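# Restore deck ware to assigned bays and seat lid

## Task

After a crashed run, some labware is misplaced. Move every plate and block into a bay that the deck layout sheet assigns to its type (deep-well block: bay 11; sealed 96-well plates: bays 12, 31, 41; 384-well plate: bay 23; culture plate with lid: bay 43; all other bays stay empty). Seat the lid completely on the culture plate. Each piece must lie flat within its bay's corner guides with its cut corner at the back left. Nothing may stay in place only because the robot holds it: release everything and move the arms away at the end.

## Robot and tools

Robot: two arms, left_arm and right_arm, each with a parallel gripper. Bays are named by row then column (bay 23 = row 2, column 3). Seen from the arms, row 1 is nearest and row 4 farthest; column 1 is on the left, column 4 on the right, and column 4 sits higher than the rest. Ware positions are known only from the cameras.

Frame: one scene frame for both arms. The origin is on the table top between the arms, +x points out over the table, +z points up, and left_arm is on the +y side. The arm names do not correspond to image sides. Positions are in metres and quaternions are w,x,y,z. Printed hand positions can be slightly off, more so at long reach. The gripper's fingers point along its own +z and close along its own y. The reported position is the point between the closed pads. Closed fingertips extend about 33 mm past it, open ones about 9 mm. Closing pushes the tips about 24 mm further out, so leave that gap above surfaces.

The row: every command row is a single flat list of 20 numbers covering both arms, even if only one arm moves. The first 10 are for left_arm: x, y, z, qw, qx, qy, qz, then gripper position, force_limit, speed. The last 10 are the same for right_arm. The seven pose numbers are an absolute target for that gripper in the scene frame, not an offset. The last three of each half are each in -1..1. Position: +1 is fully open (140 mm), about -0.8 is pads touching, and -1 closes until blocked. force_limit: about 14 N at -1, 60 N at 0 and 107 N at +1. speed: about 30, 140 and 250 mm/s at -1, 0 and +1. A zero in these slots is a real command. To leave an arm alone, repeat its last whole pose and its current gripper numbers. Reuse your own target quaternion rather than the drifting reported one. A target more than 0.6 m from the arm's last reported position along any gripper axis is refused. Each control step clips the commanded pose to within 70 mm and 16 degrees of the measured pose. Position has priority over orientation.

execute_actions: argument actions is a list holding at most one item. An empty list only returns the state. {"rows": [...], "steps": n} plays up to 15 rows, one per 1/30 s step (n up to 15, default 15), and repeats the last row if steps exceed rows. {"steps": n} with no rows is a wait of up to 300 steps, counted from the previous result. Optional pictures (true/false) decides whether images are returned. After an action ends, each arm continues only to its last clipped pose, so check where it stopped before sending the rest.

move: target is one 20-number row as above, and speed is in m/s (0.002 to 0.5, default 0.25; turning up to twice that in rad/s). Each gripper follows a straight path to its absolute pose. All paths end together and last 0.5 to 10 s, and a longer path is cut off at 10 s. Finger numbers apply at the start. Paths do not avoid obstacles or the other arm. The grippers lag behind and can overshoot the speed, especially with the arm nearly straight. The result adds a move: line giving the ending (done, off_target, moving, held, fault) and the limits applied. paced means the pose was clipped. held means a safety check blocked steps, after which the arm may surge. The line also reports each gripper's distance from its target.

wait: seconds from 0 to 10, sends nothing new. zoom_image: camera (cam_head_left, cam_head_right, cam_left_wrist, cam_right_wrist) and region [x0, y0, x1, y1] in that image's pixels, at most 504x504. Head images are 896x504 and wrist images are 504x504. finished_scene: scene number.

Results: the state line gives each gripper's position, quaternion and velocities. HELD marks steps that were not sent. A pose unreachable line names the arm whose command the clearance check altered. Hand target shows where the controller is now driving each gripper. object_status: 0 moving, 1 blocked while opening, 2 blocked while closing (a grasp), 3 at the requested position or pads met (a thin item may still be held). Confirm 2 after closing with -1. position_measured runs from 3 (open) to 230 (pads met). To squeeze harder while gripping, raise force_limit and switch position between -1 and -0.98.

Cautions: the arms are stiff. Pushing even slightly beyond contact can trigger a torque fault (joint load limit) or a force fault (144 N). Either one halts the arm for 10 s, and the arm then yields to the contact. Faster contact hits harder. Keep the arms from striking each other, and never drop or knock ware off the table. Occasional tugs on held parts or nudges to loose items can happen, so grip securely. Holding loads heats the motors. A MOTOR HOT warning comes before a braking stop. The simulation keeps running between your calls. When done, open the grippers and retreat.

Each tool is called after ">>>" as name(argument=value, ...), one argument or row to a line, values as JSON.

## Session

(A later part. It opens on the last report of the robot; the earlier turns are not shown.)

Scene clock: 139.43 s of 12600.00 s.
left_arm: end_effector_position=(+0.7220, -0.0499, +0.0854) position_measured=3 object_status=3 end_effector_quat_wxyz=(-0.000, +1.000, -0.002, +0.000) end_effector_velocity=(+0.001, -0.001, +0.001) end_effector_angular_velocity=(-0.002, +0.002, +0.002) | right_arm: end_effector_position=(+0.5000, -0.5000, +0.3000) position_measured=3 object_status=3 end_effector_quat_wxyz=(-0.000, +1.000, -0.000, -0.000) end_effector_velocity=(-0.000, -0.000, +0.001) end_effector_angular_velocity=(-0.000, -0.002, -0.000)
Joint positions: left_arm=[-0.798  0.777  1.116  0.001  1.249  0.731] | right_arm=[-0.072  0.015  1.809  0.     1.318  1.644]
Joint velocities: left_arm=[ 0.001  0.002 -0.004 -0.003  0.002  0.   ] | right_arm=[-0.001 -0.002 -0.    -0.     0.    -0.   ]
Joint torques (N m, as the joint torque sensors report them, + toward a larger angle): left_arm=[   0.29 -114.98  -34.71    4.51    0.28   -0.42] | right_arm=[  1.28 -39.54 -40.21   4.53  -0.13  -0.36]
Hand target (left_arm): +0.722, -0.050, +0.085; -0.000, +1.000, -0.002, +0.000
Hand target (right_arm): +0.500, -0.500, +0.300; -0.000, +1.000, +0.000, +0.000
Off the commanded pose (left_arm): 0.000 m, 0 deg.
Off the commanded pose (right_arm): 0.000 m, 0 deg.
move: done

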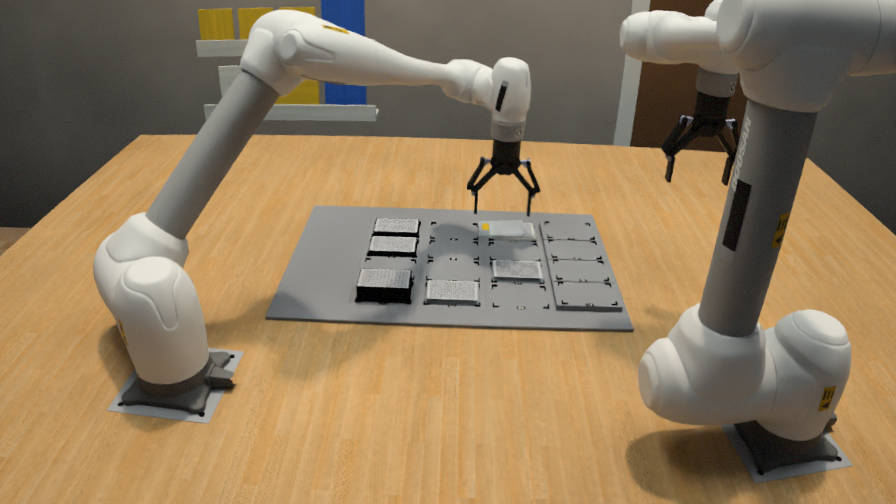

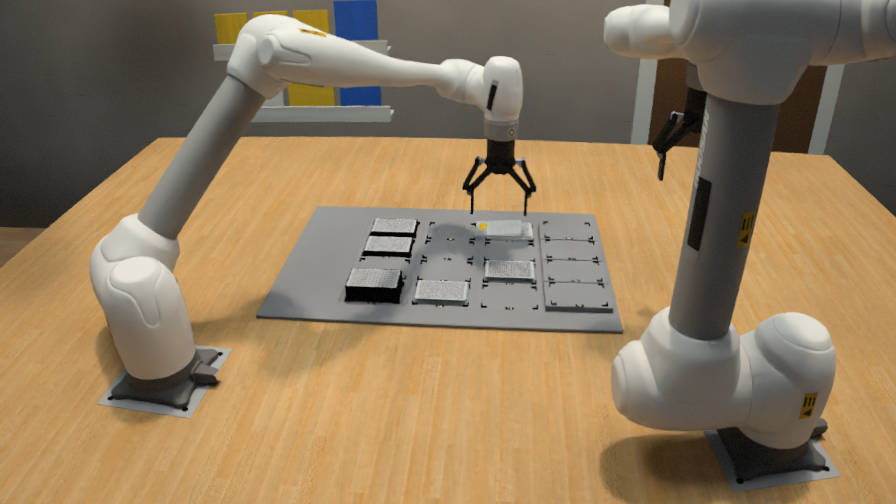

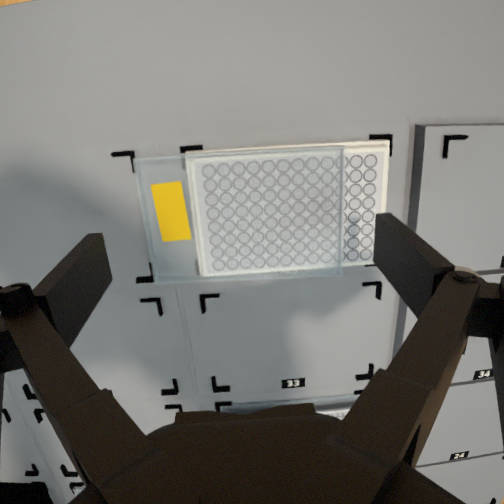

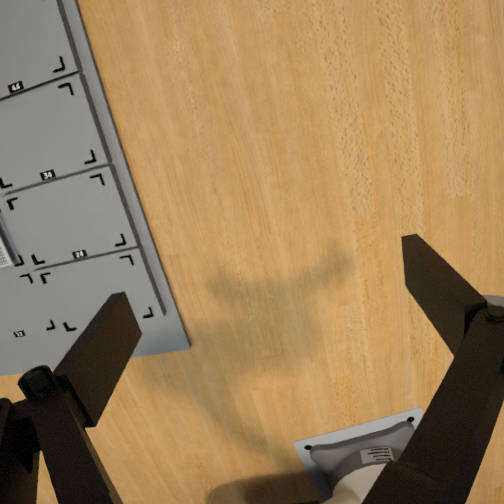

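>>> move(
  target=[0.722,0.045,0.085,0,1,-0.002,0,-1,-0.3,0.5,0.5,-0.5,0.3,0,1,0,0,1,0,0],
)

>>> move(
  target=[0.722,0.04,0.051,0,1,-0.002,0,-1,-0.3,0.5,0.5,-0.5,0.3,0,1,0,0,1,0,0],
  speed=0.06,
)

>>> move(
  target=[0.722,0.002,0.051,0,1,-0.002,0,-1,-0.3,0.5,0.5,-0.5,0.3,0,1,0,0,1,0,0],
  speed=0.02,
)

Scene clock: 149.80 s of 12600.00 s.
left_arm: end_effector_position=(+0.7221, +0.0450, +0.0849) position_measured=232 object_status=3 end_effector_quat_wxyz=(-0.000, +1.000, -0.002, +0.000) end_effector_velocity=(+0.000, -0.000, +0.000) end_effector_angular_velocity=(-0.000, -0.002, -0.002) | right_arm: end_effector_position=(+0.5000, -0.5000, +0.3000) position_measured=3 object_status=3 end_effector_quat_wxyz=(-0.000, +1.000, -0.000, -0.000) end_effector_velocity=(+0.000, -0.001, -0.000) end_effector_angular_velocity=(-0.000, +0.000, -0.001)
Joint positions: left_arm=[-0.727  0.67   1.307  0.     1.165  0.802] | right_arm=[-0.072  0.015  1.809  0.     1.318  1.644]
Joint velocities: left_arm=[-0.    -0.     0.     0.001 -0.001  0.001] | right_arm=[-0.001  0.001 -0.    -0.    -0.     0.   ]
Joint torques (N m, as the joint torque sensors report them, + toward a larger angle): left_arm=[  -0.99 -108.36  -34.88    4.26    0.33   -0.39] | right_arm=[  0.94 -42.03 -40.62   4.4    0.16  -0.34]
Hand target (left_arm): +0.722, +0.045, +0.085; -0.000, +1.000, -0.002, +0.000
Hand target (right_arm): +0.500, -0.500, +0.300; -0.000, +1.000, +0.000, +0.000
Off the commanded pose (left_arm): 0.000 m, 0 deg.
Off the commanded pose (right_arm): 0.000 m, 0 deg.
After step 90, 6.40 s passed at rest.
move: done

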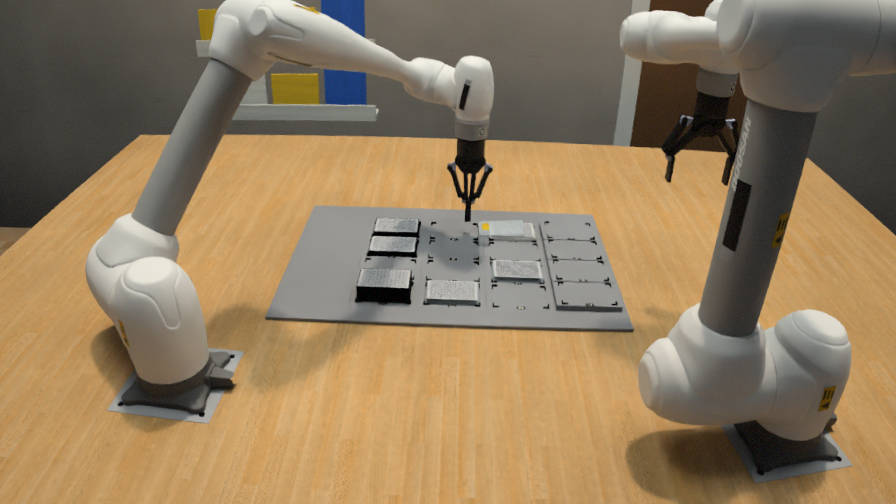

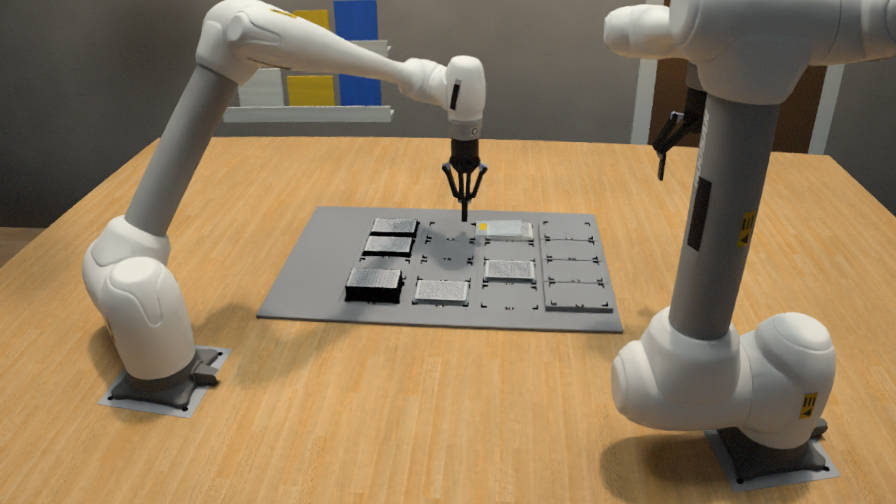

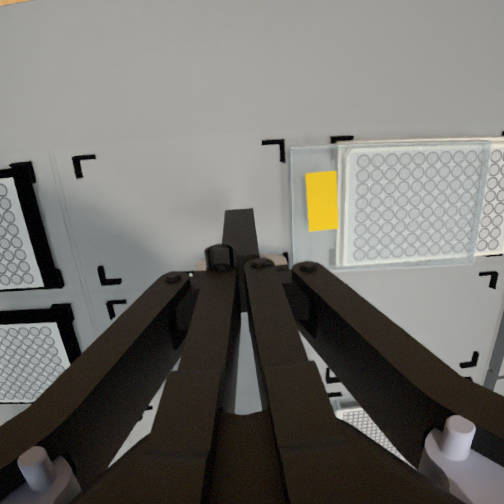

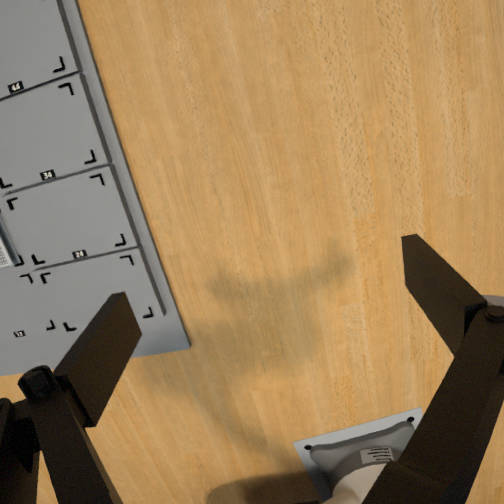

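Scene clock: 150.67 s of 12600.00 s.
left_arm: end_effector_position=(+0.7220, +0.0400, +0.0511) position_measured=232 object_status=3 end_effector_quat_wxyz=(+0.000, +1.000, -0.002, -0.000) end_effector_velocity=(-0.001, -0.000, -0.001) end_effector_angular_velocity=(+0.000, +0.001, -0.000) | right_arm: end_effector_position=(+0.5000, -0.5000, +0.3000) position_measured=3 object_status=3 end_effector_quat_wxyz=(-0.000, +1.000, -0.000, -0.000) end_effector_velocity=(+0.000, +0.000, +0.000) end_effector_angular_velocity=(+0.000, -0.000, +0.000)
Joint positions: left_arm=[-0.731  0.699  1.323 -0.     1.12   0.798] | right_arm=[-0.072  0.015  1.809  0.     1.318  1.644]
Joint velocities: left_arm=[-0.001  0.001  0.001 -0.    -0.001 -0.   ] | right_arm=[ 0. -0. -0.  0.  0.  0.]
Joint torques (N m, as the joint torque sensors report them, + toward a larger angle): left_arm=[  -1.61 -110.86  -33.41    4.05    0.27   -0.19] | right_arm=[  2.46 -43.97 -42.88   4.32  -0.24  -0.31]
Hand target (left_arm): +0.722, +0.040, +0.051; +0.000, +1.000, -0.002, -0.000
Hand target (right_arm): +0.500, -0.500, +0.300; -0.000, +1.000, +0.000, +0.000
Off the commanded pose (left_arm): 0.000 m, 0 deg.
Off the commanded pose (right_arm): 0.000 m, 0 deg.
move: done

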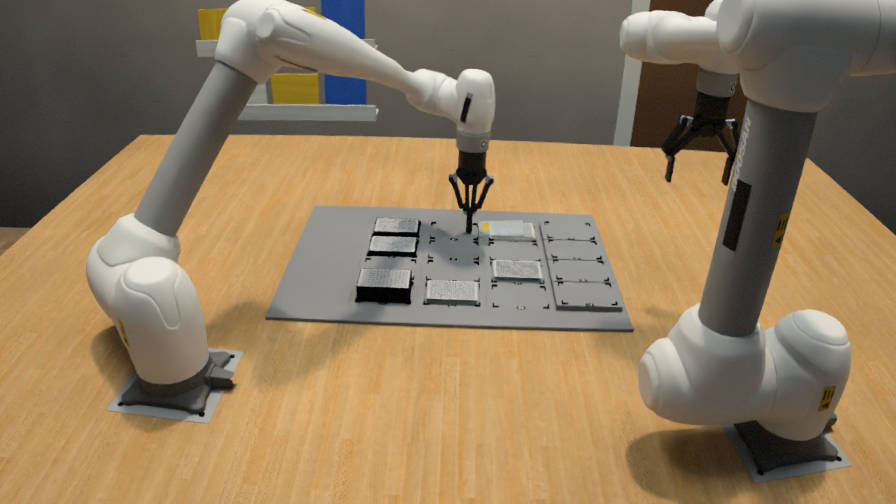

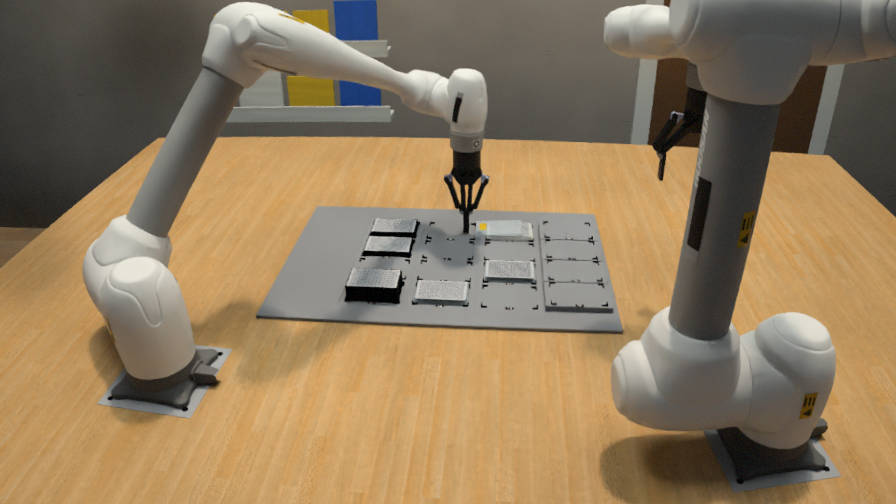

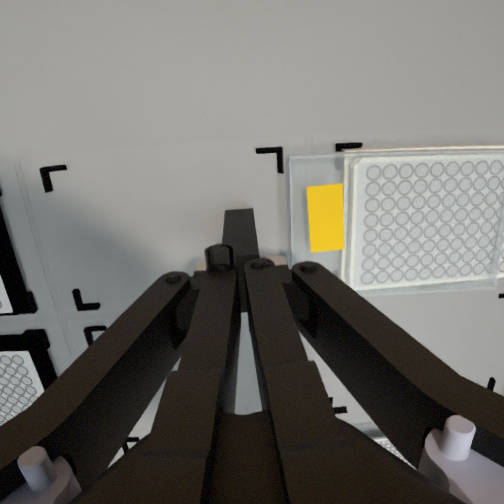

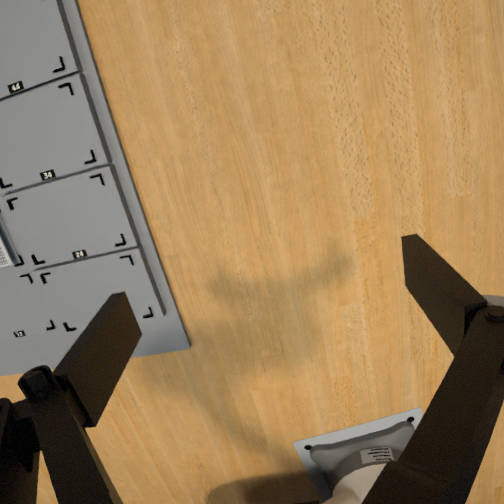

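Scene clock: 152.83 s of 12600.00 s.
left_arm: end_effector_position=(+0.7220, +0.0020, +0.0510) position_measured=232 object_status=3 end_effector_quat_wxyz=(+0.000, +1.000, -0.002, -0.000) end_effector_velocity=(+0.000, -0.001, +0.000) end_effector_angular_velocity=(-0.000, +0.000, -0.000) | right_arm: end_effector_position=(+0.5000, -0.5000, +0.3000) position_measured=3 object_status=3 end_effector_quat_wxyz=(-0.000, +1.000, +0.000, -0.000) end_effector_velocity=(-0.000, -0.000, +0.000) end_effector_angular_velocity=(+0.000, -0.001, -0.000)
Joint positions: left_arm=[-0.76   0.738  1.252 -0.     1.152  0.769] | right_arm=[-0.072  0.015  1.809  0.     1.318  1.644]
Joint velocities: left_arm=[-0.     0.001 -0.001 -0.     0.001  0.   ] | right_arm=[-0.    -0.001  0.001  0.    -0.    -0.   ]
Joint torques (N m, as the joint torque sensors report them, + toward a larger angle): left_arm=[  -0.21 -112.21  -33.46    4.12    0.4    -0.34] | right_arm=[  1.37 -41.74 -40.85   4.34  -0.22  -1.04]
Hand target (left_arm): +0.722, +0.002, +0.051; +0.000, +1.000, -0.002, -0.000
Hand target (right_arm): +0.500, -0.500, +0.300; -0.000, +1.000, +0.000, +0.000
Off the commanded pose (left_arm): 0.000 m, 0 deg.
Off the commanded pose (right_arm): 0.000 m, 0 deg.
move: done

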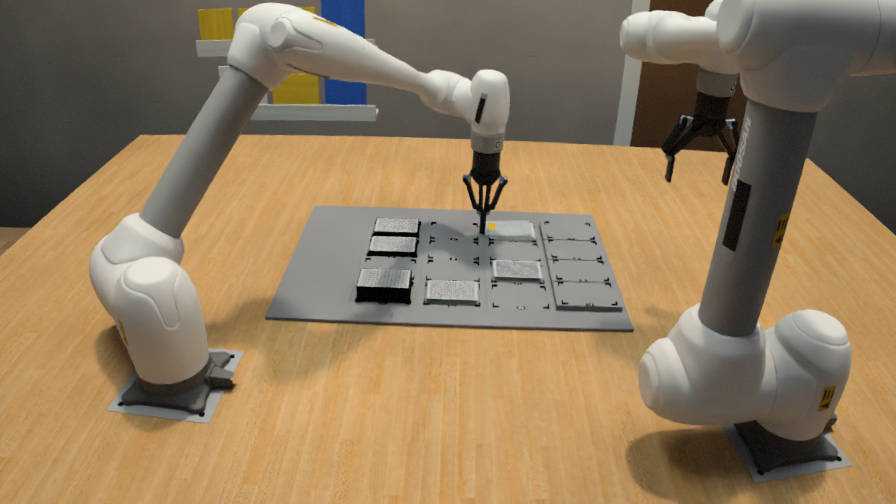

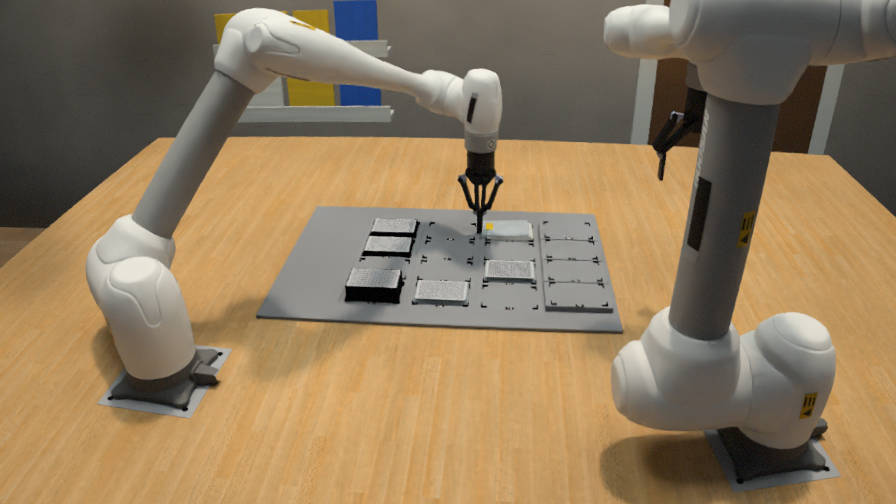

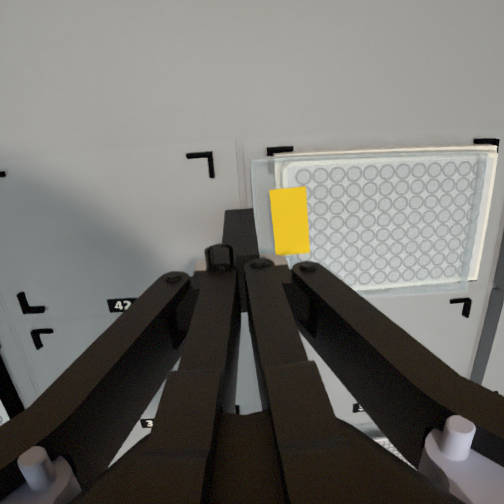

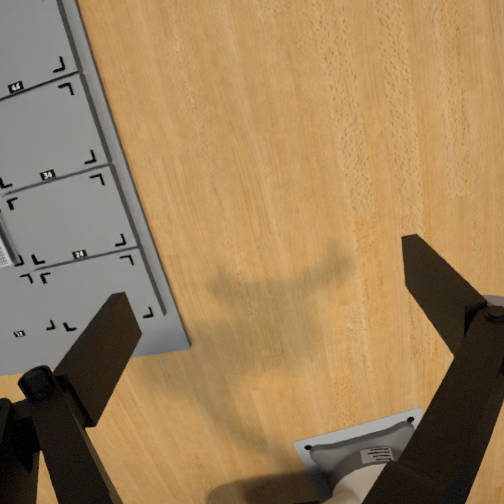

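About 12.5 mm remain.

>>> move(
  target=[0.722,-0.0105,0.051,0,1,-0.002,0,-1,-0.3,0.5,0.5,-0.5,0.3,0,1,0,0,1,0,0],
  speed=0.012,
)

>>> zoom_image(
  camera="cam_head_left",
  region=[460,195,560,260],
)

Scene clock: 157.20 s of 12600.00 s.
left_arm: end_effector_position=(+0.7220, -0.0105, +0.0510) position_measured=232 object_status=3 end_effector_quat_wxyz=(+0.000, +1.000, -0.002, -0.000) end_effector_velocity=(-0.001, -0.000, -0.000) end_effector_angular_velocity=(+0.000, +0.002, +0.000) | right_arm: end_effector_position=(+0.5000, -0.5000, +0.3000) position_measured=3 object_status=3 end_effector_quat_wxyz=(-0.000, +1.000, -0.000, -0.000) end_effector_velocity=(+0.000, +0.000, +0.001) end_effector_angular_velocity=(+0.001, -0.002, -0.000)
Joint positions: left_arm=[-0.769  0.752  1.227 -0.     1.163  0.76 ] | right_arm=[-0.072  0.015  1.809  0.     1.318  1.644]
Joint velocities: left_arm=[-0.001  0.001 -0.001 -0.001  0.002 -0.   ] | right_arm=[ 0.    -0.001 -0.001  0.     0.    -0.   ]
Joint torques (N m, as the joint torque sensors report them, + toward a larger angle): left_arm=[  -1.48 -113.38  -34.55    4.26    0.48   -0.3 ] | right_arm=[  0.37 -41.97 -42.01   3.98  -0.41  -0.25]
Hand target (left_arm): +0.722, -0.011, +0.051; +0.000, +1.000, -0.002, -0.000
Hand target (right_arm): +0.500, -0.500, +0.300; -0.000, +1.000, +0.000, +0.000
Off the commanded pose (left_arm): 0.000 m, 0 deg.
Off the commanded pose (right_arm): 0.000 m, 0 deg.
After step 90, 0.10 s passed at rest.
move: done

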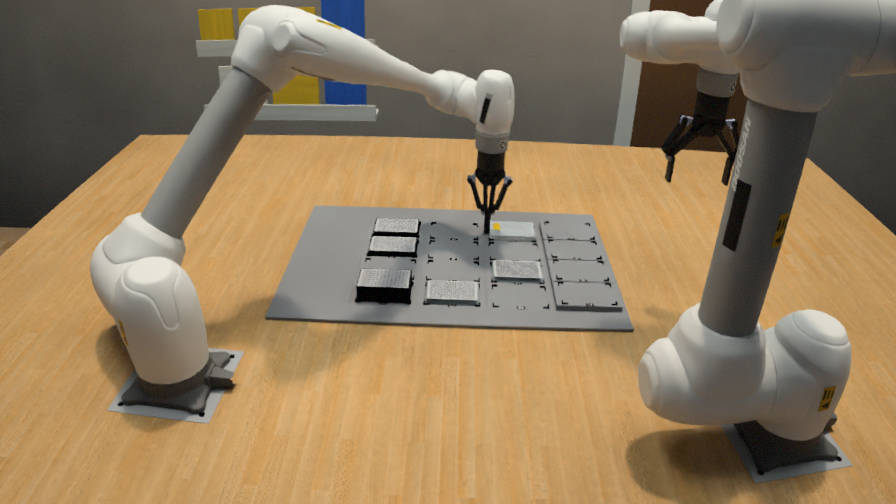

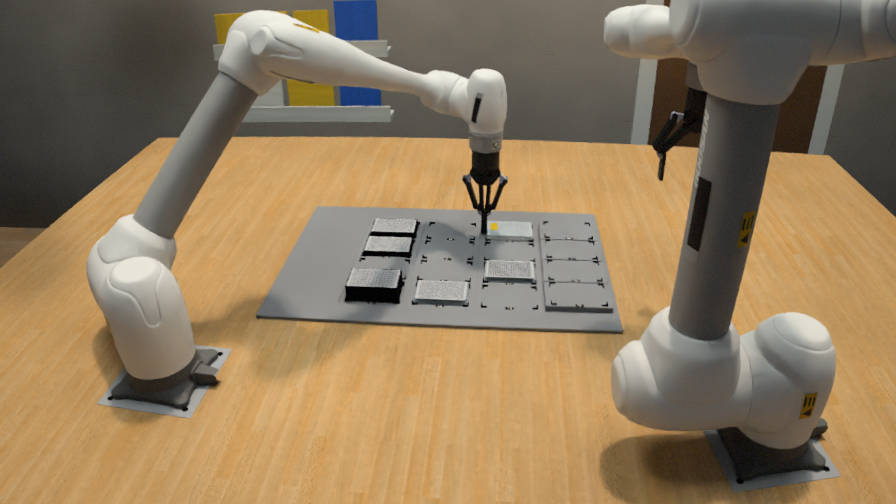

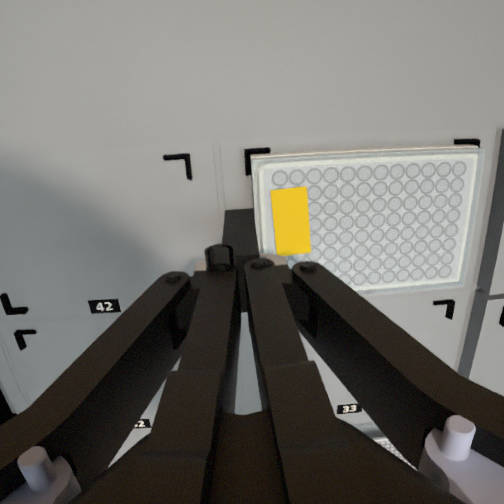

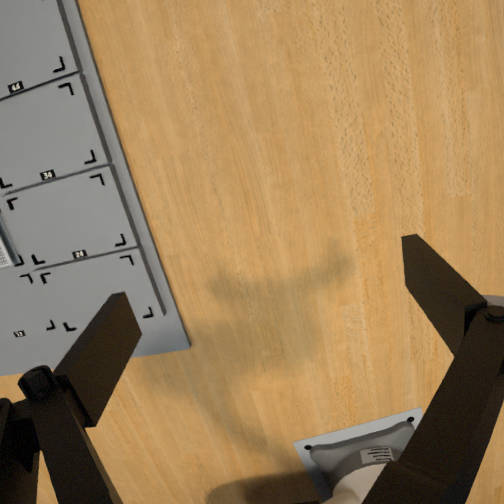

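Region (460, 195, 560, 260) of cam_head_left's 896x504 image, scaled by 5.040, with more detail than that image has; it fills the top 328 rows of this view, and the rest is white.

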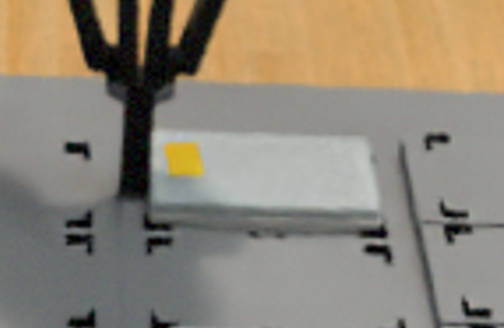

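Dropped on. A tiny extra nudge, then clear.

>>> execute_actions(
  actions=[
    {"rows":[[0.722,-0.0112,0.051,0,1,-0.002,0,-1,-0.3,0.5,0.5,-0.5,0.3,0,1,0,0,1,0,0]],"steps":10},
  ],
  pictures=false,
)

>>> move(
  target=[0.6,0.1,0.25,0,1,-0.002,0,-1,-0.3,0.5,0.5,-0.5,0.3,0,1,0,0,1,0,0],
)

>>> zoom_image(
  camera="cam_head_left",
  region=[340,205,560,315],
)

Scene clock: 163.07 s of 12600.00 s.
left_arm: end_effector_position=(+0.7220, -0.0112, +0.0510) position_measured=232 object_status=3 end_effector_quat_wxyz=(+0.000, +1.000, -0.002, -0.000) end_effector_velocity=(+0.000, -0.001, +0.000) end_effector_angular_velocity=(-0.001, -0.001, -0.000) | right_arm: end_effector_position=(+0.5000, -0.5000, +0.3000) position_measured=3 object_status=3 end_effector_quat_wxyz=(-0.000, +1.000, -0.000, -0.000) end_effector_velocity=(+0.001, +0.000, +0.002) end_effector_angular_velocity=(-0.001, -0.003, +0.001)
Joint positions: left_arm=[-0.77   0.753  1.225 -0.     1.164  0.759] | right_arm=[-0.072  0.015  1.809  0.     1.318  1.644]
Joint velocities: left_arm=[-0.     0.    -0.001  0.    -0.001  0.   ] | right_arm=[ 0.001 -0.001 -0.002 -0.001 -0.     0.   ]
Joint torques (N m, as the joint torque sensors report them, + toward a larger angle): left_arm=[  -1.48 -114.7   -34.58    4.12    0.23   -0.3 ] | right_arm=[  2.98 -42.09 -40.72   4.83  -0.23  -0.41]
Hand target (left_arm): +0.722, -0.011, +0.051; +0.000, +1.000, -0.002, -0.000
Hand target (right_arm): +0.500, -0.500, +0.300; -0.000, +1.000, +0.000, +0.000
Off the commanded pose (left_arm): 0.000 m, 0 deg.
Off the commanded pose (right_arm): 0.000 m, 0 deg.
Steps of this call (steps 1 to 90: nothing new was sent; then 2.53 s passed at rest; steps 91 to 100: all 10 steps of this action). Readings (end_effector_position | what the end effector reports):
91: left_arm (+0.7220, -0.0105, +0.0510) | right_arm (+0.5000, -0.5000, +0.3000) | left_arm position_measured=232 object_status=3 | right_arm position_measured=3 object_status=3
92: left_arm (+0.7220, -0.0107, +0.0510) | right_arm (+0.5000, -0.5000, +0.3000) | left_arm position_measured=232 object_status=3 | right_arm position_measured=3 object_status=3
94: left_arm (+0.7220, -0.0110, +0.0510) | right_arm (+0.5000, -0.5000, +0.3000) | left_arm position_measured=232 object_status=3 | right_arm position_measured=3 object_status=3
98: left_arm (+0.7220, -0.0112, +0.0510) | right_arm (+0.5000, -0.5000, +0.3000) | left_arm position_measured=232 object_status=3 | right_arm position_measured=3 object_status=3
100: the state above

Scene clock: 164.83 s of 12600.00 s.
left_arm: end_effector_position=(+0.5999, +0.1002, +0.2497) position_measured=232 object_status=3 end_effector_quat_wxyz=(-0.000, +1.000, -0.002, -0.000) end_effector_velocity=(-0.000, -0.001, +0.001) end_effector_angular_velocity=(-0.002, -0.002, -0.003) | right_arm: end_effector_position=(+0.5000, -0.5000, +0.3000) position_measured=3 object_status=3 end_effector_quat_wxyz=(-0.000, +1.000, -0.000, -0.000) end_effector_velocity=(-0.000, -0.000, -0.000) end_effector_angular_velocity=(-0.000, +0.001, -0.000)
Joint positions: left_arm=[-0.786  0.384  1.45   0.     1.308  0.743] | right_arm=[-0.072  0.015  1.809  0.     1.318  1.644]
Joint velocities: left_arm=[-0.001 -0.002 -0.     0.001 -0.001  0.001] | right_arm=[-0.    -0.     0.001 -0.    -0.     0.   ]
Joint torques (N m, as the joint torque sensors report them, + toward a larger angle): left_arm=[ -1.4  -86.19 -36.68   4.33   0.33  -0.42] | right_arm=[  3.87 -39.54 -40.37   4.45  -0.62  -0.52]
Hand target (left_arm): +0.600, +0.100, +0.250; -0.000, +1.000, -0.002, +0.000
Hand target (right_arm): +0.500, -0.500, +0.300; -0.000, +1.000, +0.000, +0.000
Off the commanded pose (left_arm): 0.000 m, 0 deg.
Off the commanded pose (right_arm): 0.000 m, 0 deg.
move: done

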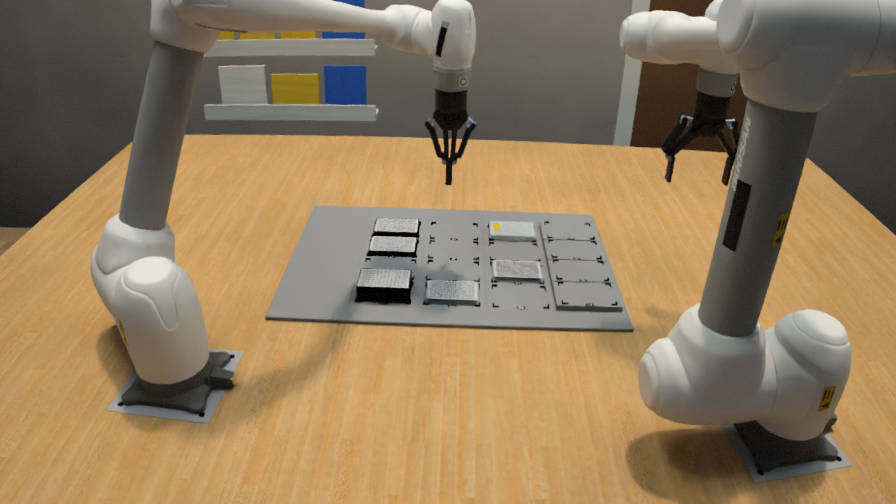

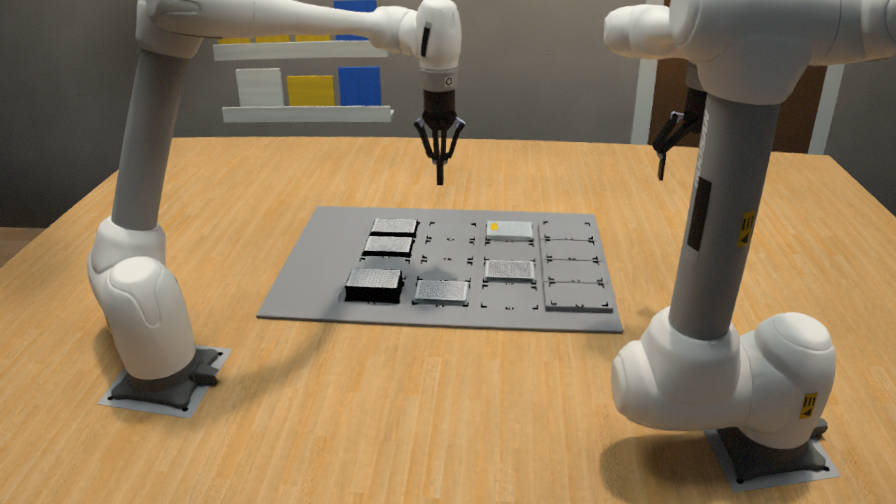

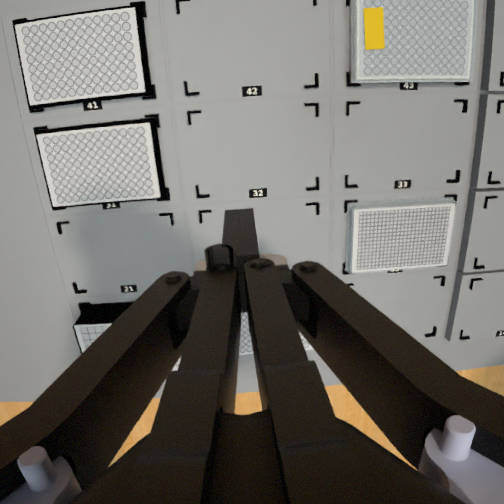

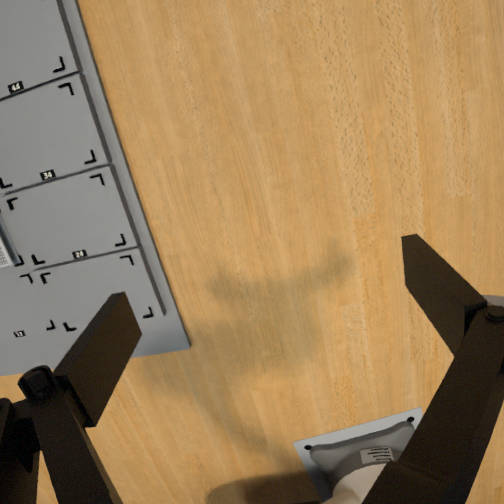

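Region (340, 205, 560, 315) of cam_head_left's 896x504 image, scaled by 2.291, with more detail than that image has.

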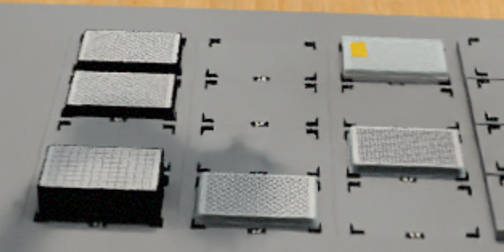

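>>> finished_scene(
  scene=1,
)

The scene is finished: the task was done.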